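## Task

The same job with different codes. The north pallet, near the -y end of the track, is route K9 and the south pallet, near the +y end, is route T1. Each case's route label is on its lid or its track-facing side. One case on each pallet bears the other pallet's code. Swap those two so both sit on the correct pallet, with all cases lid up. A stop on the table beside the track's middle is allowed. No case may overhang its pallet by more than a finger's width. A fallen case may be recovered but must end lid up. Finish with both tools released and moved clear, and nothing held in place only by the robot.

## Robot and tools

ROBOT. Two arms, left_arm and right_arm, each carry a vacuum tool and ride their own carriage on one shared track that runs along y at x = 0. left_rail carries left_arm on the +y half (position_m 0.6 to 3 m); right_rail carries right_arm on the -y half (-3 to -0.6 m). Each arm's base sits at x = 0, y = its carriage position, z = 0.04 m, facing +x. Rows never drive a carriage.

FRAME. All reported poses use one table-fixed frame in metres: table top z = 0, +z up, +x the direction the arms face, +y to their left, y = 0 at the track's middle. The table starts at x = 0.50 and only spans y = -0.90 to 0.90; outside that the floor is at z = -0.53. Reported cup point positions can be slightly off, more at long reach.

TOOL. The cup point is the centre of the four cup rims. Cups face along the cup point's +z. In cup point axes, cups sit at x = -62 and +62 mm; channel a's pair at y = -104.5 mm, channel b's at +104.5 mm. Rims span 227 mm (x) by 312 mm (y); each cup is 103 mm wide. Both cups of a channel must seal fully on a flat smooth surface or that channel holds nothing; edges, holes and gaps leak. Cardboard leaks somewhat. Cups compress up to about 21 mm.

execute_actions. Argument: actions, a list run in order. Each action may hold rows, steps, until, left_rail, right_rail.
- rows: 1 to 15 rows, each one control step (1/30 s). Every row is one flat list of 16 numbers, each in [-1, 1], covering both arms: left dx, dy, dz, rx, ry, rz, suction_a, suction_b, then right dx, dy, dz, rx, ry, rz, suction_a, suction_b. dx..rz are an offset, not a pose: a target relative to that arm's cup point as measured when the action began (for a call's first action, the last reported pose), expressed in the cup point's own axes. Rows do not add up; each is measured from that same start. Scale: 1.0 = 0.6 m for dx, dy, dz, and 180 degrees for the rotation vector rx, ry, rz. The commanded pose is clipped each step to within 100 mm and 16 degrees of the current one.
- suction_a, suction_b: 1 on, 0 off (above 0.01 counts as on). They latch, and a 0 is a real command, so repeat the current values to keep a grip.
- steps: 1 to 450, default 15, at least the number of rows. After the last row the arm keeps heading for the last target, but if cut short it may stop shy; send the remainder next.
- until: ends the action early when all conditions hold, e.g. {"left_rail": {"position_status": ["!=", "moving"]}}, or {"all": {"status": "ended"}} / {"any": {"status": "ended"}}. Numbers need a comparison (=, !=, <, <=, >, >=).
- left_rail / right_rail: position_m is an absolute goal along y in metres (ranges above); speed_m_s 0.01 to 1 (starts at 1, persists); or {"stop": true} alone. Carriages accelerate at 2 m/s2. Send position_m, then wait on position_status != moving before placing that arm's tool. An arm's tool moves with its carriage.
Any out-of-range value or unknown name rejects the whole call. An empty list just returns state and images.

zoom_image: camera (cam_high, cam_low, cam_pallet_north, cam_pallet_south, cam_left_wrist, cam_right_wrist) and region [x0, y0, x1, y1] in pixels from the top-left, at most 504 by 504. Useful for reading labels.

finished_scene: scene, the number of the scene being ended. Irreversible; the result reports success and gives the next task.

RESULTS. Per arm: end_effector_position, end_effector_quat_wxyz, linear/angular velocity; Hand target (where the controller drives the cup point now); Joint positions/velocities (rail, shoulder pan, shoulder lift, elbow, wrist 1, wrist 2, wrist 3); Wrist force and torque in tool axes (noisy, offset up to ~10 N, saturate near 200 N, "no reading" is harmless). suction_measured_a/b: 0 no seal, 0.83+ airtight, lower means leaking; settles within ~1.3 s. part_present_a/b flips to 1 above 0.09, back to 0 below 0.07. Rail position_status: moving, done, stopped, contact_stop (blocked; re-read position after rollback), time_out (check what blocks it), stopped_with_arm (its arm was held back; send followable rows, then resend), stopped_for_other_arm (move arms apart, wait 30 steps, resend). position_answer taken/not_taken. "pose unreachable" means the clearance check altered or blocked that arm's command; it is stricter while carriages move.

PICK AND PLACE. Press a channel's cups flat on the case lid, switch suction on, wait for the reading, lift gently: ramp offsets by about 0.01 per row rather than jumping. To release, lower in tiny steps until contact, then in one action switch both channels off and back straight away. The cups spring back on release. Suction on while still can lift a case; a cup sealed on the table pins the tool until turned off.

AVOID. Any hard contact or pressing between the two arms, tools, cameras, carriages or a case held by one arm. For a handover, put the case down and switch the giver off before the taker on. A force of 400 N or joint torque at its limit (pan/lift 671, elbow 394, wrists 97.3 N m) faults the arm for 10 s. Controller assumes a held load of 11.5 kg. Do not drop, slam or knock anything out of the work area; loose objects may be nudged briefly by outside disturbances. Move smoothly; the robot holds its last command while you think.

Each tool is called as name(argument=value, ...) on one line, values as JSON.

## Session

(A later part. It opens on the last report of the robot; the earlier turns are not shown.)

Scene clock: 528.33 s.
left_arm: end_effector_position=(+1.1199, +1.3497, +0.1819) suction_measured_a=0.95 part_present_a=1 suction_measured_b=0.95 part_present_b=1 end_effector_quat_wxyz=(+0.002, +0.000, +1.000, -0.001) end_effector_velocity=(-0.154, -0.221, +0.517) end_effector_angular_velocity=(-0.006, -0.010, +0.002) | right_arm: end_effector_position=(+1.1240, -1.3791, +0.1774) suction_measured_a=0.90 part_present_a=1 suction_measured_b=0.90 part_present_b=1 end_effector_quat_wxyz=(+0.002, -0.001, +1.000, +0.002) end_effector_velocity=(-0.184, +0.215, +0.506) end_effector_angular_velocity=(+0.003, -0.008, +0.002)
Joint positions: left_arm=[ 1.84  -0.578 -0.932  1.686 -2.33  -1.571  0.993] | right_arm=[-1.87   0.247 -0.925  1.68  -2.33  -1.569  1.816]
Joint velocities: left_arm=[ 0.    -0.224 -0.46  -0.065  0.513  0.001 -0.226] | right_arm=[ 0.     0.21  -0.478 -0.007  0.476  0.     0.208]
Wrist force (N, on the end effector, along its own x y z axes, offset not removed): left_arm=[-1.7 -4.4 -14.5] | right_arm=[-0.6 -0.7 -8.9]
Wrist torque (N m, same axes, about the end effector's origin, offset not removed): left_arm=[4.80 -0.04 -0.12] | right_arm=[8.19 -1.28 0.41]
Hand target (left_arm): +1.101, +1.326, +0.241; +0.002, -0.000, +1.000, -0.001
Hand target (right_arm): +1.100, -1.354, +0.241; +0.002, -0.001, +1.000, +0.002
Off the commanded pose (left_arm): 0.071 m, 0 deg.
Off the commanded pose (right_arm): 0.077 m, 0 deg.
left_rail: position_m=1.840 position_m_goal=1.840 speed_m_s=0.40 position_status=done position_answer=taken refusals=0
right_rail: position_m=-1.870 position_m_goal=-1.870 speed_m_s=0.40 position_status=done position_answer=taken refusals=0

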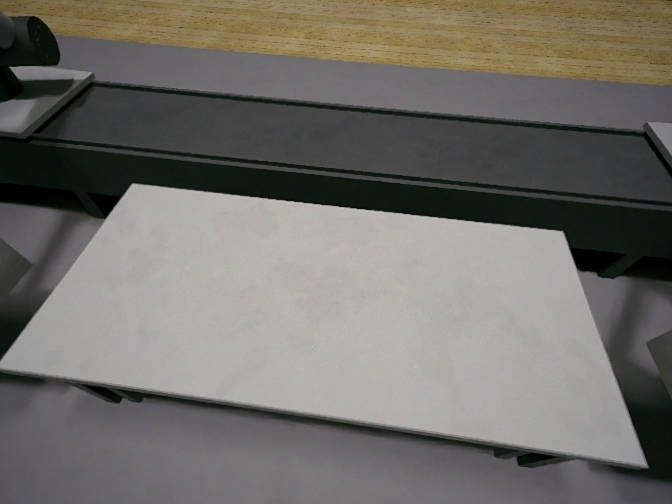

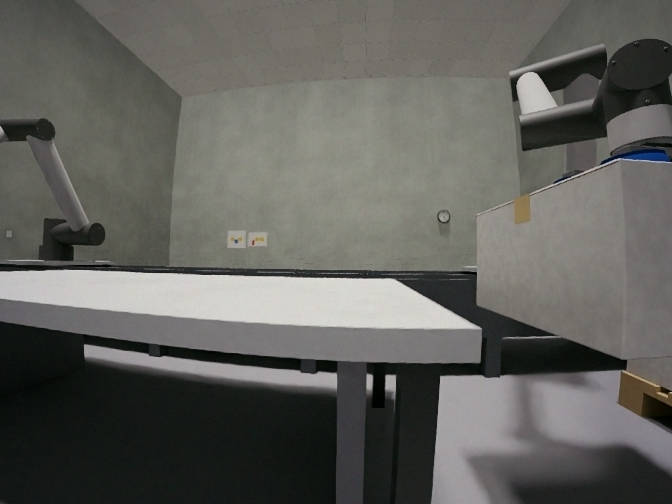

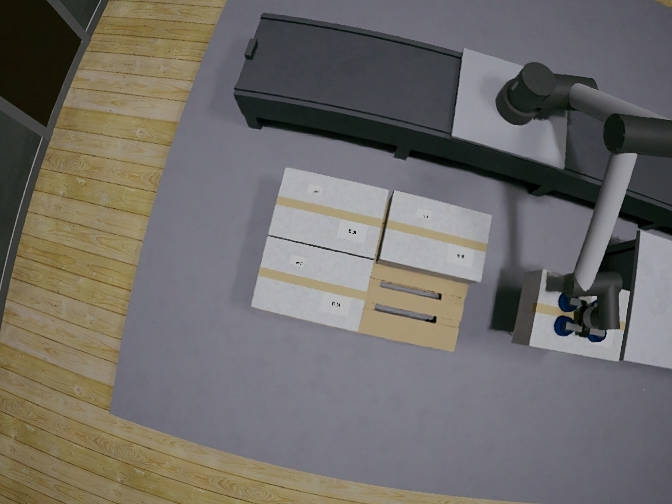

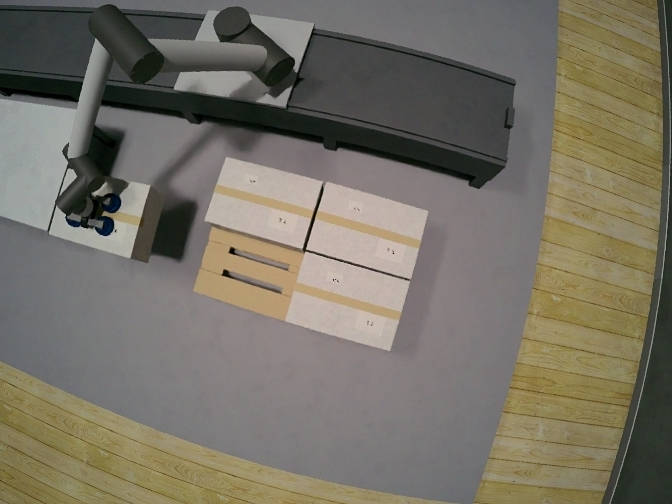

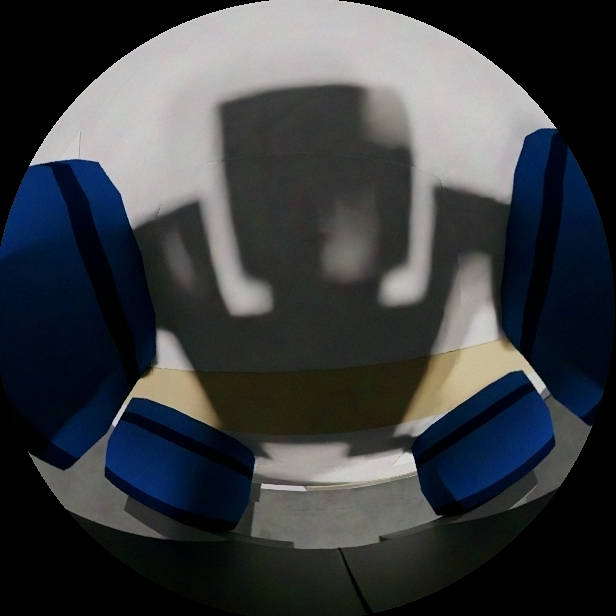

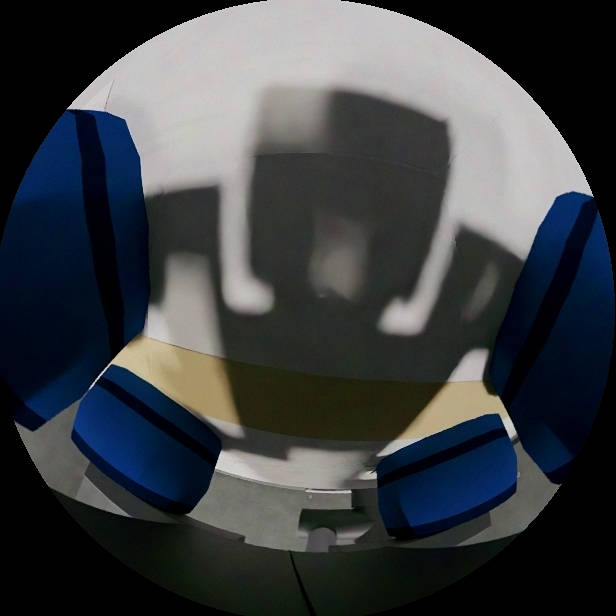

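execute_actions(actions=[])

zoom_image(camera="cam_low", region=[372, 230, 672, 380])

Scene clock: 534.30 s.
left_arm: end_effector_position=(+1.1008, +1.3259, +0.2415) suction_measured_a=0.95 part_present_a=1 suction_measured_b=0.95 part_present_b=1 end_effector_quat_wxyz=(+0.002, -0.000, +1.000, -0.001) end_effector_velocity=(-0.000, -0.000, +0.000) end_effector_angular_velocity=(-0.000, -0.000, +0.000) | right_arm: end_effector_position=(+1.1001, -1.3538, +0.2408) suction_measured_a=0.90 part_present_a=1 suction_measured_b=0.90 part_present_b=1 end_effector_quat_wxyz=(+0.002, -0.001, +1.000, +0.002) end_effector_velocity=(-0.000, -0.000, +0.000) end_effector_angular_velocity=(+0.000, -0.000, +0.000)
Joint positions: left_arm=[ 1.84  -0.603 -0.985  1.677 -2.267 -1.571  0.968] | right_arm=[-1.87   0.272 -0.984  1.677 -2.268 -1.569  1.841]
Joint velocities: left_arm=[ 0. -0. -0.  0. -0.  0. -0.] | right_arm=[ 0.  0. -0.  0.  0. -0. -0.]
Wrist force (N, on the end effector, along its own x y z axes, offset not removed): left_arm=[5.1 -2.8 -18.2] | right_arm=[-2.0 -1.2 -12.9]
Wrist torque (N m, same axes, about the end effector's origin, offset not removed): left_arm=[4.87 -0.51 -0.18] | right_arm=[8.35 -0.97 0.40]
Hand target (left_arm): +1.101, +1.326, +0.241; +0.002, -0.000, +1.000, -0.001
Hand target (right_arm): +1.100, -1.354, +0.241; +0.002, -0.001, +1.000, +0.002
Off the commanded pose (left_arm): 0.004 m, 0 deg.
Off the commanded pose (right_arm): 0.004 m, 0 deg.
left_rail: position_m=1.840 position_m_goal=1.840 speed_m_s=0.40 position_status=done position_answer=taken refusals=0
right_rail: position_m=-1.870 position_m_goal=-1.870 speed_m_s=0.40 position_status=done position_answer=taken refusals=0

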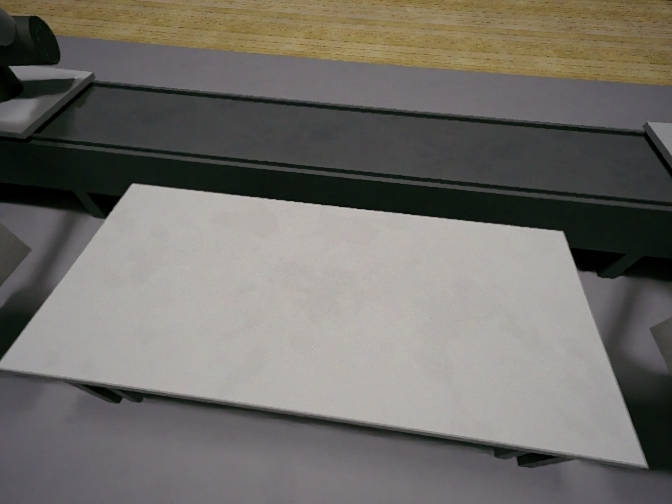

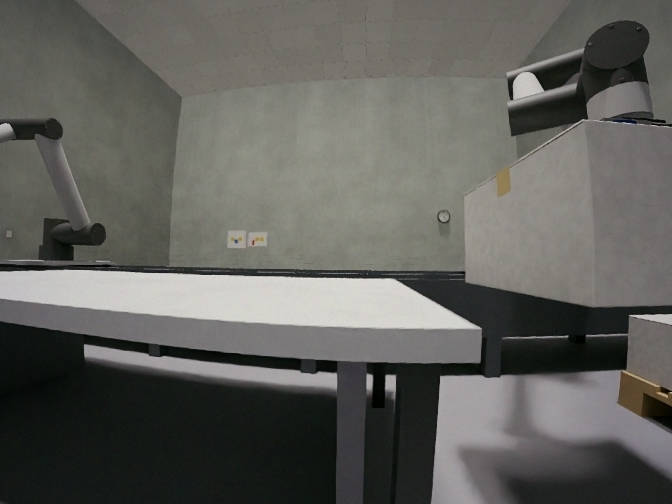

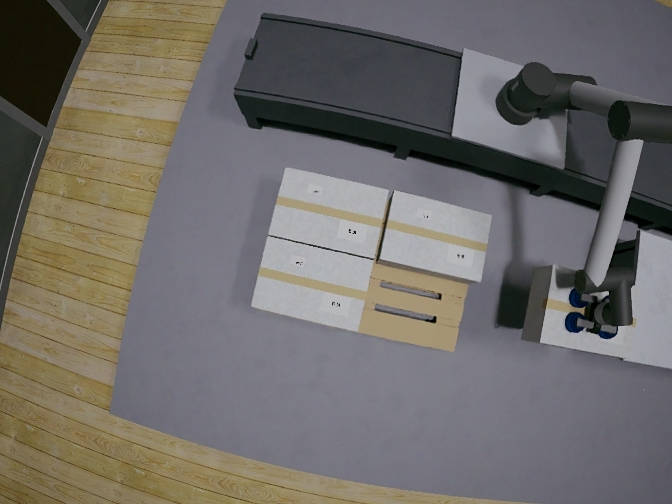

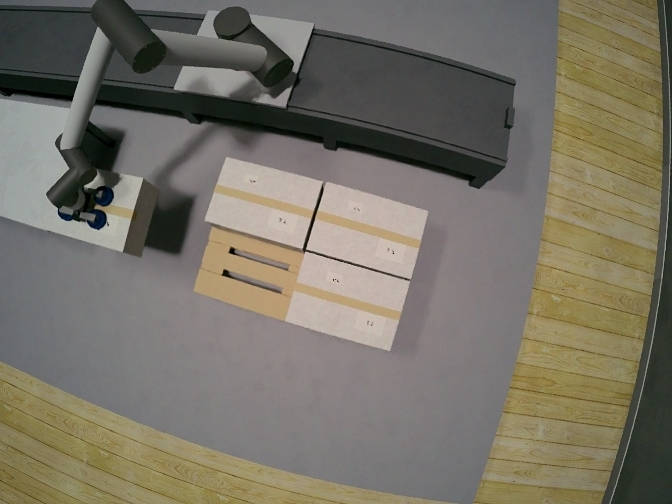

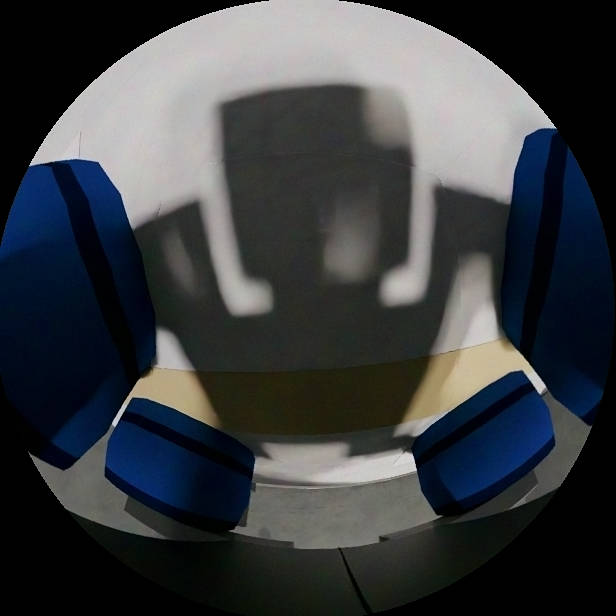

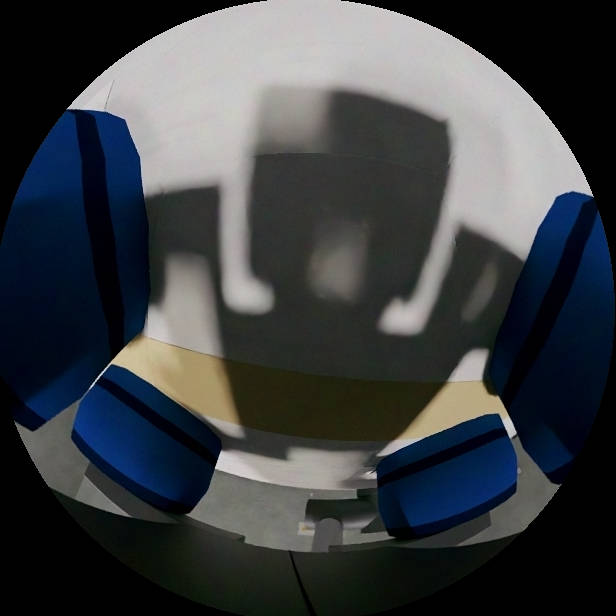

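Region (372, 230, 672, 380) of cam_low's 672x504 image, scaled by 1.680, with more detail than that image has.

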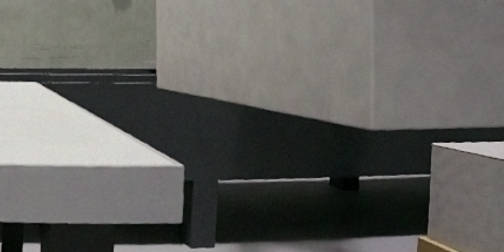

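execute_actions(actions=[{"left_rail": {"position_m": 0.601}, "right_rail": {"position_m": -1.0625}, "steps": 1}])

Scene clock: 545.07 s.
left_arm: end_effector_position=(+1.1008, +1.3259, +0.2415) suction_measured_a=0.95 part_present_a=1 suction_measured_b=0.95 part_present_b=1 end_effector_quat_wxyz=(+0.002, -0.000, +1.000, -0.001) end_effector_velocity=(+0.000, -0.001, +0.001) end_effector_angular_velocity=(-0.000, -0.001, +0.000) | right_arm: end_effector_position=(+1.1001, -1.3538, +0.2409) suction_measured_a=0.90 part_present_a=1 suction_measured_b=0.90 part_present_b=1 end_effector_quat_wxyz=(+0.002, -0.001, +1.000, +0.002) end_effector_velocity=(-0.000, +0.000, +0.001) end_effector_angular_velocity=(-0.000, +0.000, -0.000)
Joint positions: left_arm=[ 1.84  -0.603 -0.985  1.677 -2.267 -1.571  0.968] | right_arm=[-1.87   0.272 -0.984  1.677 -2.268 -1.569  1.841]
Joint velocities: left_arm=[ 0. -0. -0. -0.  0.  0. -0.] | right_arm=[ 0.     0.    -0.001 -0.     0.001 -0.     0.   ]
Wrist force (N, on the end effector, along its own x y z axes, offset not removed): left_arm=[0.9 -4.9 -14.5] | right_arm=[7.9 -5.8 -8.1]
Wrist torque (N m, same axes, about the end effector's origin, offset not removed): left_arm=[4.46 0.14 0.03] | right_arm=[7.79 -2.15 0.44]
Hand target (left_arm): +1.100, +1.322, +0.245; +0.000, -0.000, +1.000, -0.000
Hand target (right_arm): +1.099, -1.351, +0.245; +0.001, -0.001, +1.000, +0.001
Off the commanded pose (left_arm): 0.004 m, 0 deg.
Off the commanded pose (right_arm): 0.004 m, 0 deg.
left_rail: position_m=1.840 position_m_goal=0.601 speed_m_s=0.40 position_status=moving position_answer=taken refusals=0
right_rail: position_m=-1.870 position_m_goal=-1.063 speed_m_s=0.40 position_status=moving position_answer=taken refusals=0

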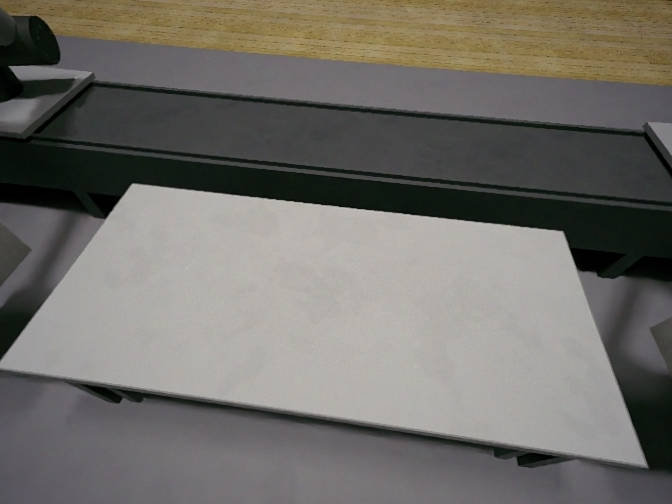

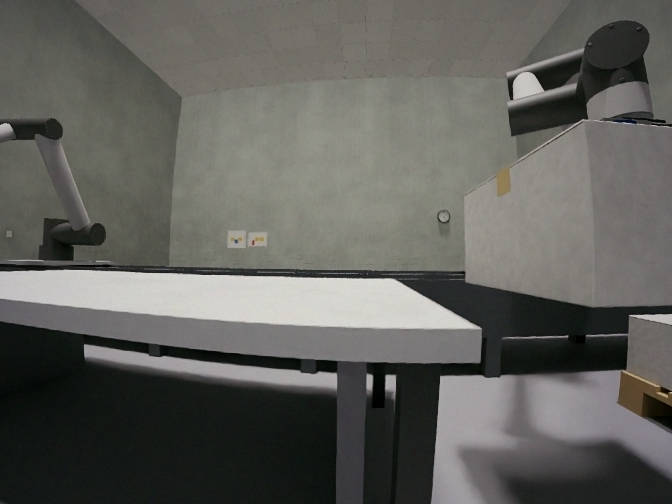

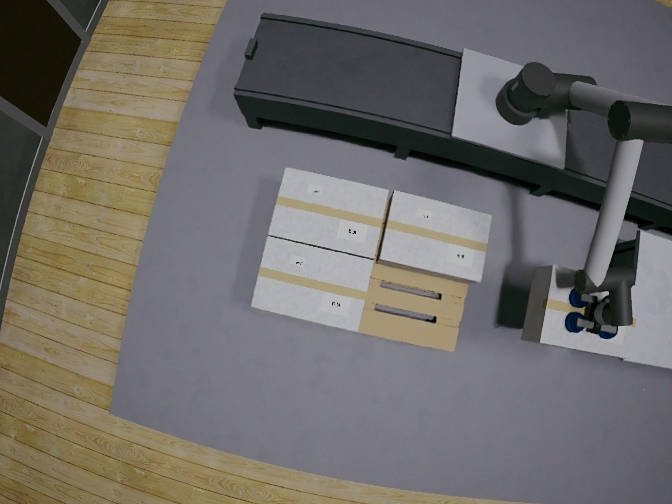

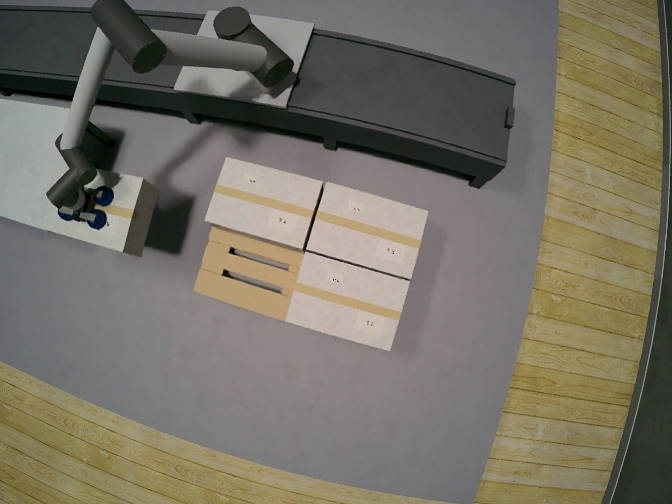

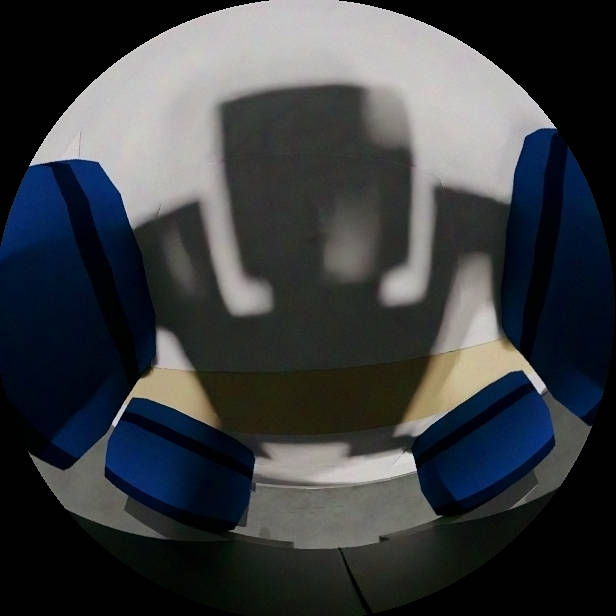

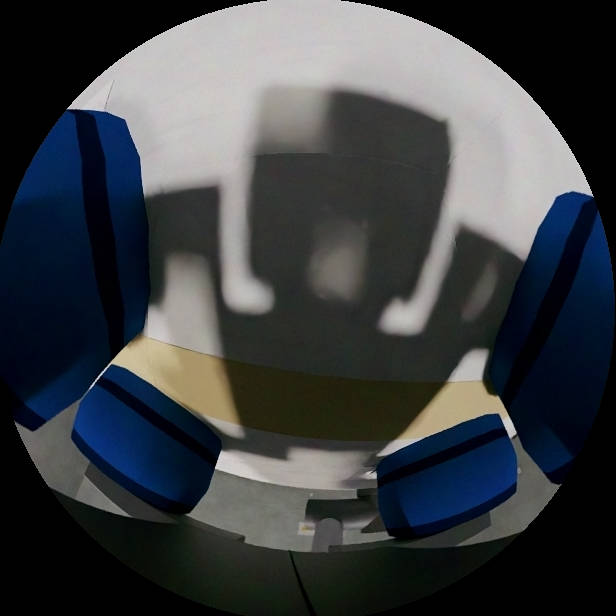

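execute_actions(actions=[])

Scene clock: 556.27 s.
left_arm: end_effector_position=(+1.0997, +0.0852, +0.2448) suction_measured_a=0.95 part_present_a=1 suction_measured_b=0.95 part_present_b=1 end_effector_quat_wxyz=(+0.000, -0.000, +1.000, -0.000) end_effector_velocity=(-0.000, -0.000, +0.000) end_effector_angular_velocity=(-0.000, -0.000, -0.000) | right_arm: end_effector_position=(+1.0991, -0.5453, +0.2451) suction_measured_a=0.90 part_present_a=1 suction_measured_b=0.90 part_present_b=1 end_effector_quat_wxyz=(+0.001, -0.001, +1.000, +0.001) end_effector_velocity=(-0.000, +0.000, -0.000) end_effector_angular_velocity=(-0.000, +0.000, +0.000)
Joint positions: left_arm=[ 0.601 -0.605 -0.987  1.675 -2.26  -1.571  0.965] | right_arm=[-1.062  0.273 -0.987  1.675 -2.26  -1.569  1.843]
Joint velocities: left_arm=[ 0. -0.  0. -0. -0. -0.  0.] | right_arm=[ 0.  0.  0.  0. -0. -0. -0.]
Wrist force (N, on the end effector, along its own x y z axes, offset not removed): left_arm=[1.8 -4.8 -11.9] | right_arm=[-1.9 -6.1 -11.8]
Wrist torque (N m, same axes, about the end effector's origin, offset not removed): left_arm=[4.39 0.02 -0.22] | right_arm=[7.77 -0.86 0.52]
Hand target (left_arm): +1.100, +0.085, +0.245; +0.000, -0.000, +1.000, -0.000
Hand target (right_arm): +1.099, -0.545, +0.245; +0.001, -0.001, +1.000, +0.001
Off the commanded pose (left_arm): 0.000 m, 0 deg.
Off the commanded pose (right_arm): 0.001 m, 0 deg.
left_rail: position_m=0.601 position_m_goal=0.601 speed_m_s=0.40 position_status=done position_answer=taken refusals=0
right_rail: position_m=-1.062 position_m_goal=-1.063 speed_m_s=0.40 position_status=done position_answer=taken refusals=0

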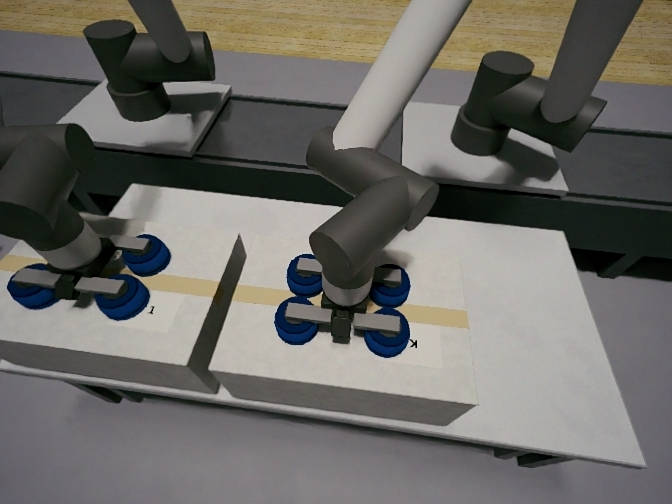

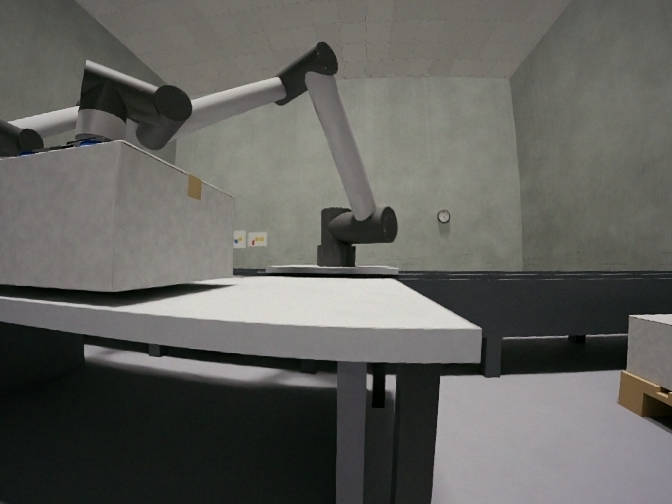

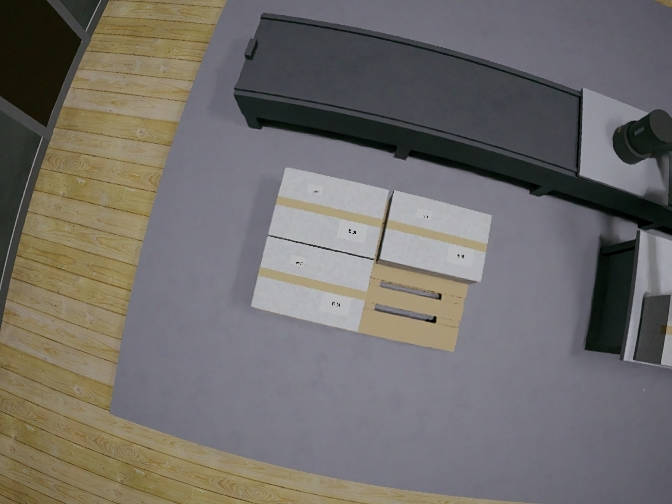

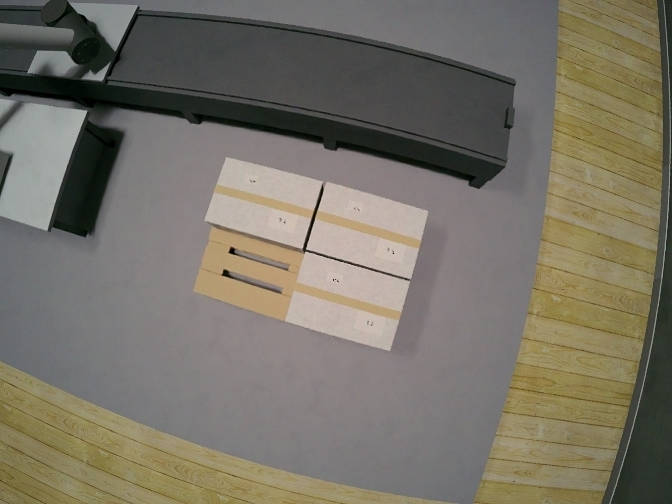

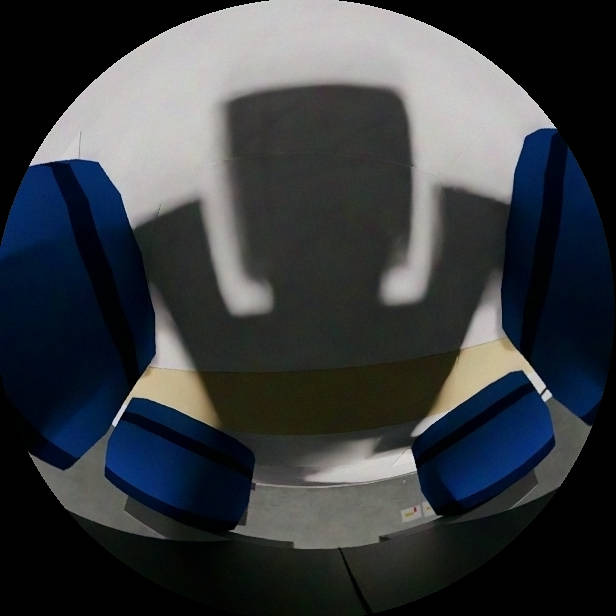

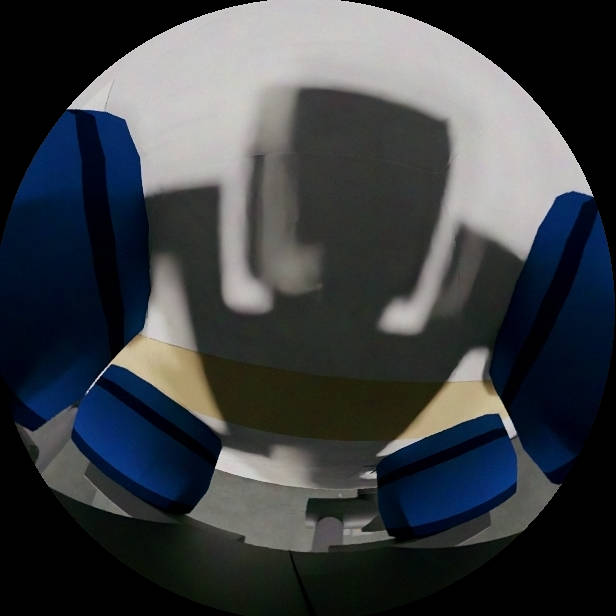

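execute_actions(actions=[])

Scene clock: 589.80 s.
left_arm: end_effector_position=(+1.0997, +0.0852, +0.2448) suction_measured_a=0.95 part_present_a=1 suction_measured_b=0.95 part_present_b=1 end_effector_quat_wxyz=(+0.000, -0.000, +1.000, -0.000) end_effector_velocity=(+0.000, +0.000, +0.000) end_effector_angular_velocity=(-0.000, -0.000, -0.000) | right_arm: end_effector_position=(+1.0991, -0.5453, +0.2451) suction_measured_a=0.90 part_present_a=1 suction_measured_b=0.90 part_present_b=1 end_effector_quat_wxyz=(+0.001, -0.001, +1.000, +0.001) end_effector_velocity=(+0.000, -0.000, -0.000) end_effector_angular_velocity=(-0.000, +0.000, -0.000)
Joint positions: left_arm=[ 0.601 -0.605 -0.987  1.675 -2.26  -1.571  0.965] | right_arm=[-1.062  0.273 -0.987  1.675 -2.26  -1.569  1.843]
Joint velocities: left_arm=[ 0. -0. -0.  0. -0.  0.  0.] | right_arm=[ 0. -0.  0. -0. -0. -0.  0.]
Wrist force (N, on the end effector, along its own x y z axes, offset not removed): left_arm=[0.5 -3.5 -12.6] | right_arm=[1.5 -6.1 -10.8]
Wrist torque (N m, same axes, about the end effector's origin, offset not removed): left_arm=[4.64 0.22 0.01] | right_arm=[7.74 -1.42 0.44]
Hand target (left_arm): +1.100, +0.085, +0.245; +0.000, -0.000, +1.000, -0.000
Hand target (right_arm): +1.099, -0.545, +0.245; +0.001, -0.001, +1.000, +0.001
Off the commanded pose (left_arm): 0.000 m, 0 deg.
Off the commanded pose (right_arm): 0.001 m, 0 deg.
left_rail: position_m=0.601 position_m_goal=0.601 speed_m_s=0.40 position_status=done position_answer=taken refusals=0
right_rail: position_m=-1.062 position_m_goal=-1.063 speed_m_s=0.40 position_status=done position_answer=taken refusals=0

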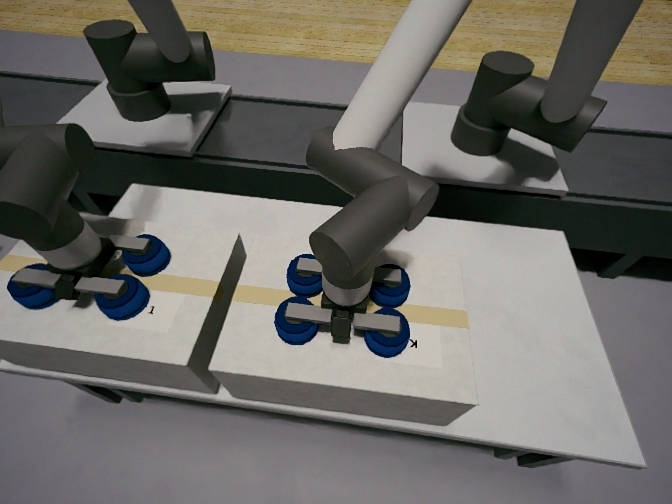

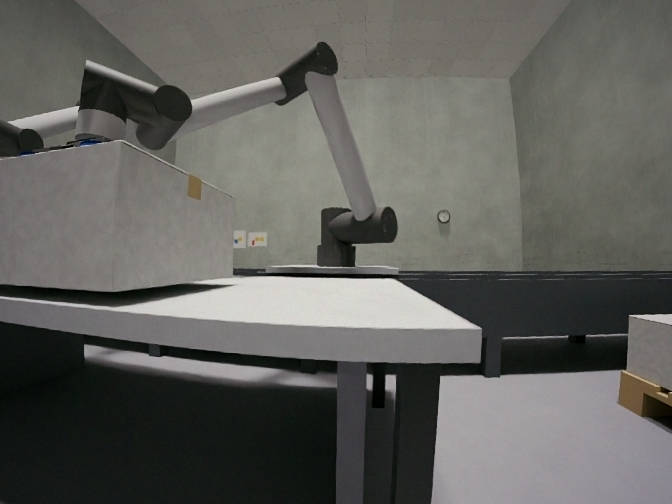

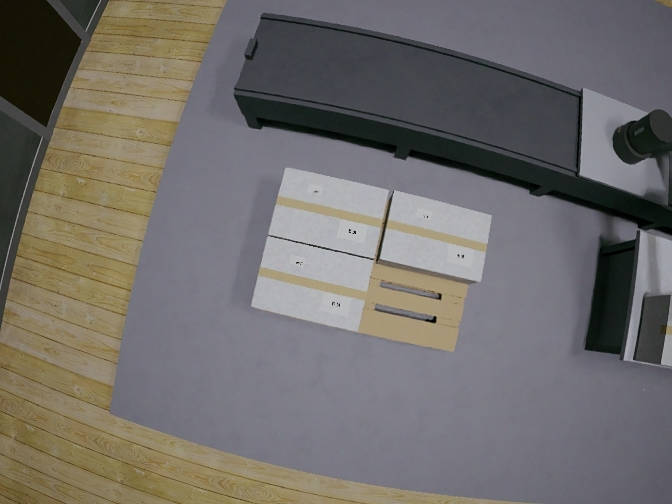

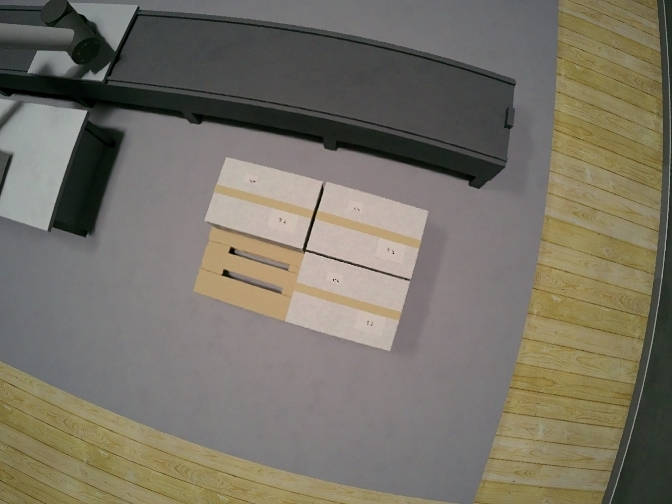

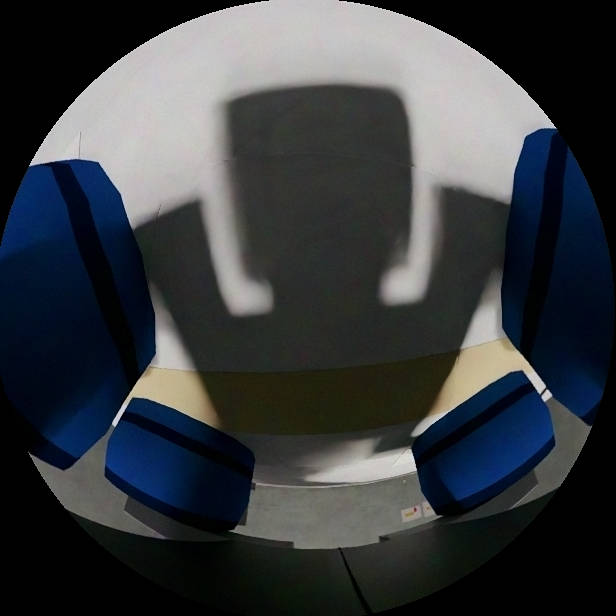

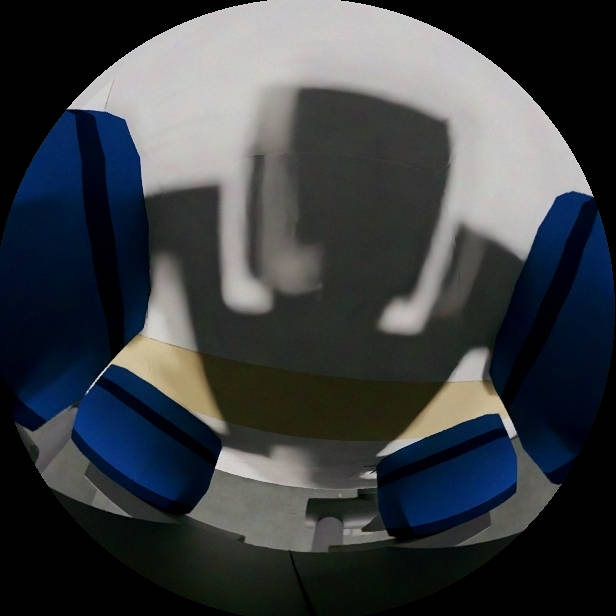

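execute_actions(actions=[{"rows": [[0,0,0.003,0,0,0,1,1,0,0,0.003,0,0,0,1,1],[0,0,0.010,0,0,0,1,1,0,0,0.010,0,0,0,1,1],[0,0,0.019,0,0,0,1,1,0,0,0.019,0,0,0,1,1],[0,0,0.0255,0,0,0,1,1,0,0,0.026,0,0,0,1,1],[0,0,0.028,0,0,0,1,1,0,0,0.0285,0,0,0,1,1]], "steps": 5}])

Scene clock: 616.13 s.
left_arm: end_effector_position=(+1.0999, +0.0851, +0.2391) suction_measured_a=0.95 part_present_a=1 suction_measured_b=0.95 part_present_b=1 end_effector_quat_wxyz=(+0.001, -0.000, +1.000, -0.000) end_effector_velocity=(-0.003, +0.002, -0.096) end_effector_angular_velocity=(+0.005, +0.007, -0.000) | right_arm: end_effector_position=(+1.0992, -0.5453, +0.2393) suction_measured_a=0.90 part_present_a=1 suction_measured_b=0.90 part_present_b=1 end_effector_quat_wxyz=(+0.001, -0.001, +1.000, +0.001) end_effector_velocity=(-0.003, -0.001, -0.096) end_effector_angular_velocity=(-0.002, +0.006, +0.000)
Joint positions: left_arm=[ 0.601 -0.605 -0.983  1.677 -2.267 -1.571  0.965] | right_arm=[-1.062  0.273 -0.983  1.677 -2.267 -1.569  1.843]
Joint velocities: left_arm=[ 0.    -0.     0.069  0.04  -0.101 -0.    -0.   ] | right_arm=[ 0.     0.     0.07   0.04  -0.104 -0.    -0.   ]
Wrist force (N, on the end effector, along its own x y z axes, offset not removed): left_arm=[1.4 -4.6 -19.7] | right_arm=[-1.3 -2.8 -23.0]
Wrist torque (N m, same axes, about the end effector's origin, offset not removed): left_arm=[4.73 -0.51 -0.12] | right_arm=[7.33 -1.54 0.55]
Hand target (left_arm): +1.100, +0.085, +0.228; +0.000, -0.000, +1.000, -0.000
Hand target (right_arm): +1.099, -0.546, +0.228; +0.000, -0.001, +1.000, +0.001
Off the commanded pose (left_arm): 0.011 m, 0 deg.
Off the commanded pose (right_arm): 0.011 m, 0 deg.
left_rail: position_m=0.601 position_m_goal=0.601 speed_m_s=0.40 position_status=done position_answer=taken refusals=0
right_rail: position_m=-1.062 position_m_goal=-1.063 speed_m_s=0.40 position_status=done position_answer=taken refusals=0

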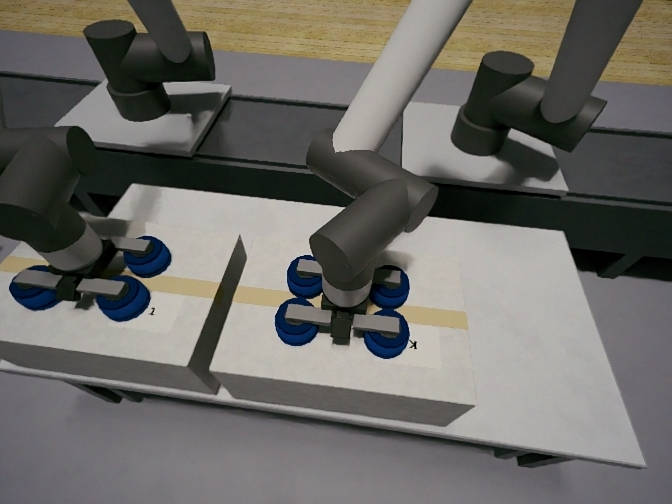

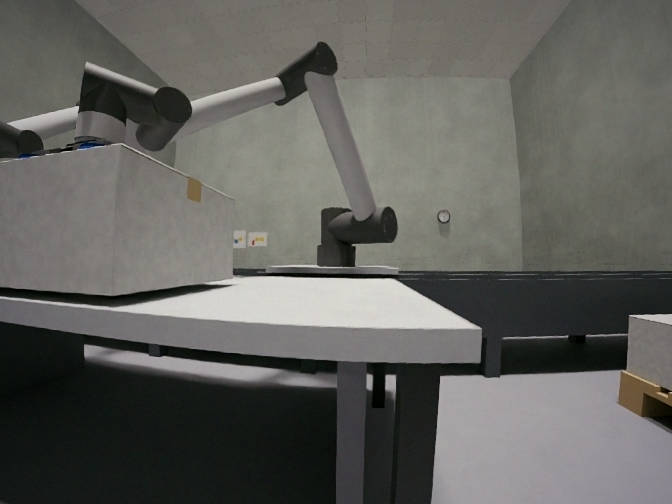

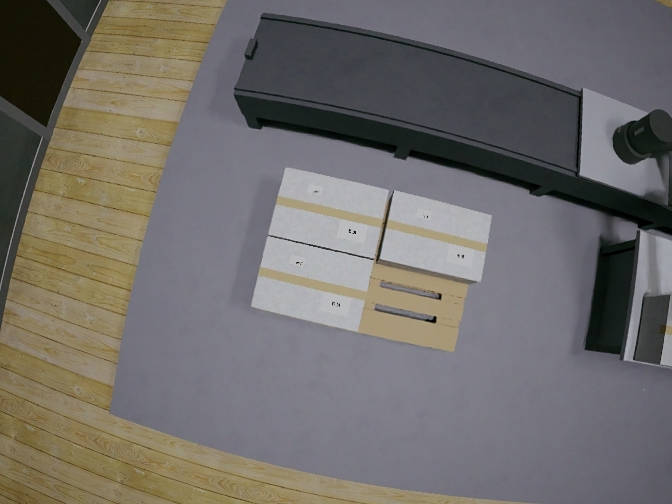

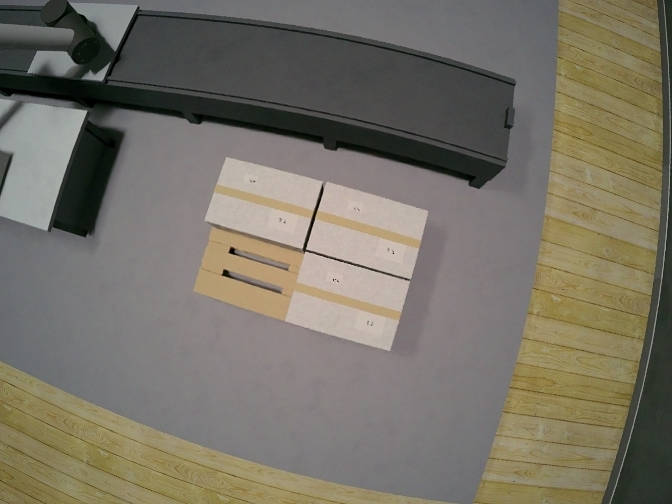

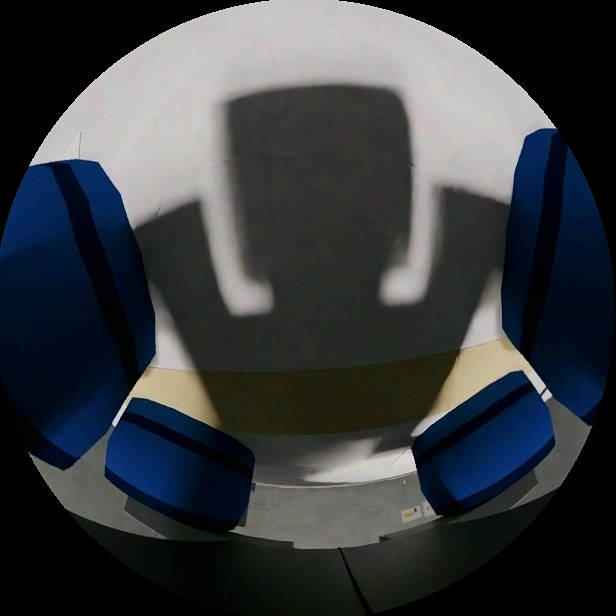

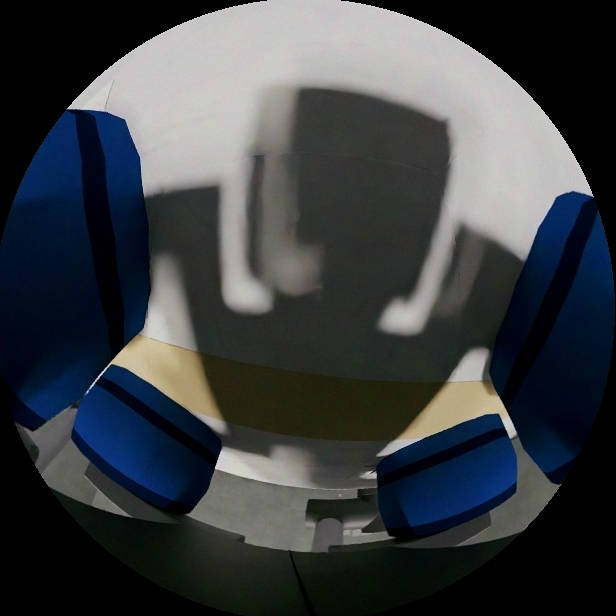

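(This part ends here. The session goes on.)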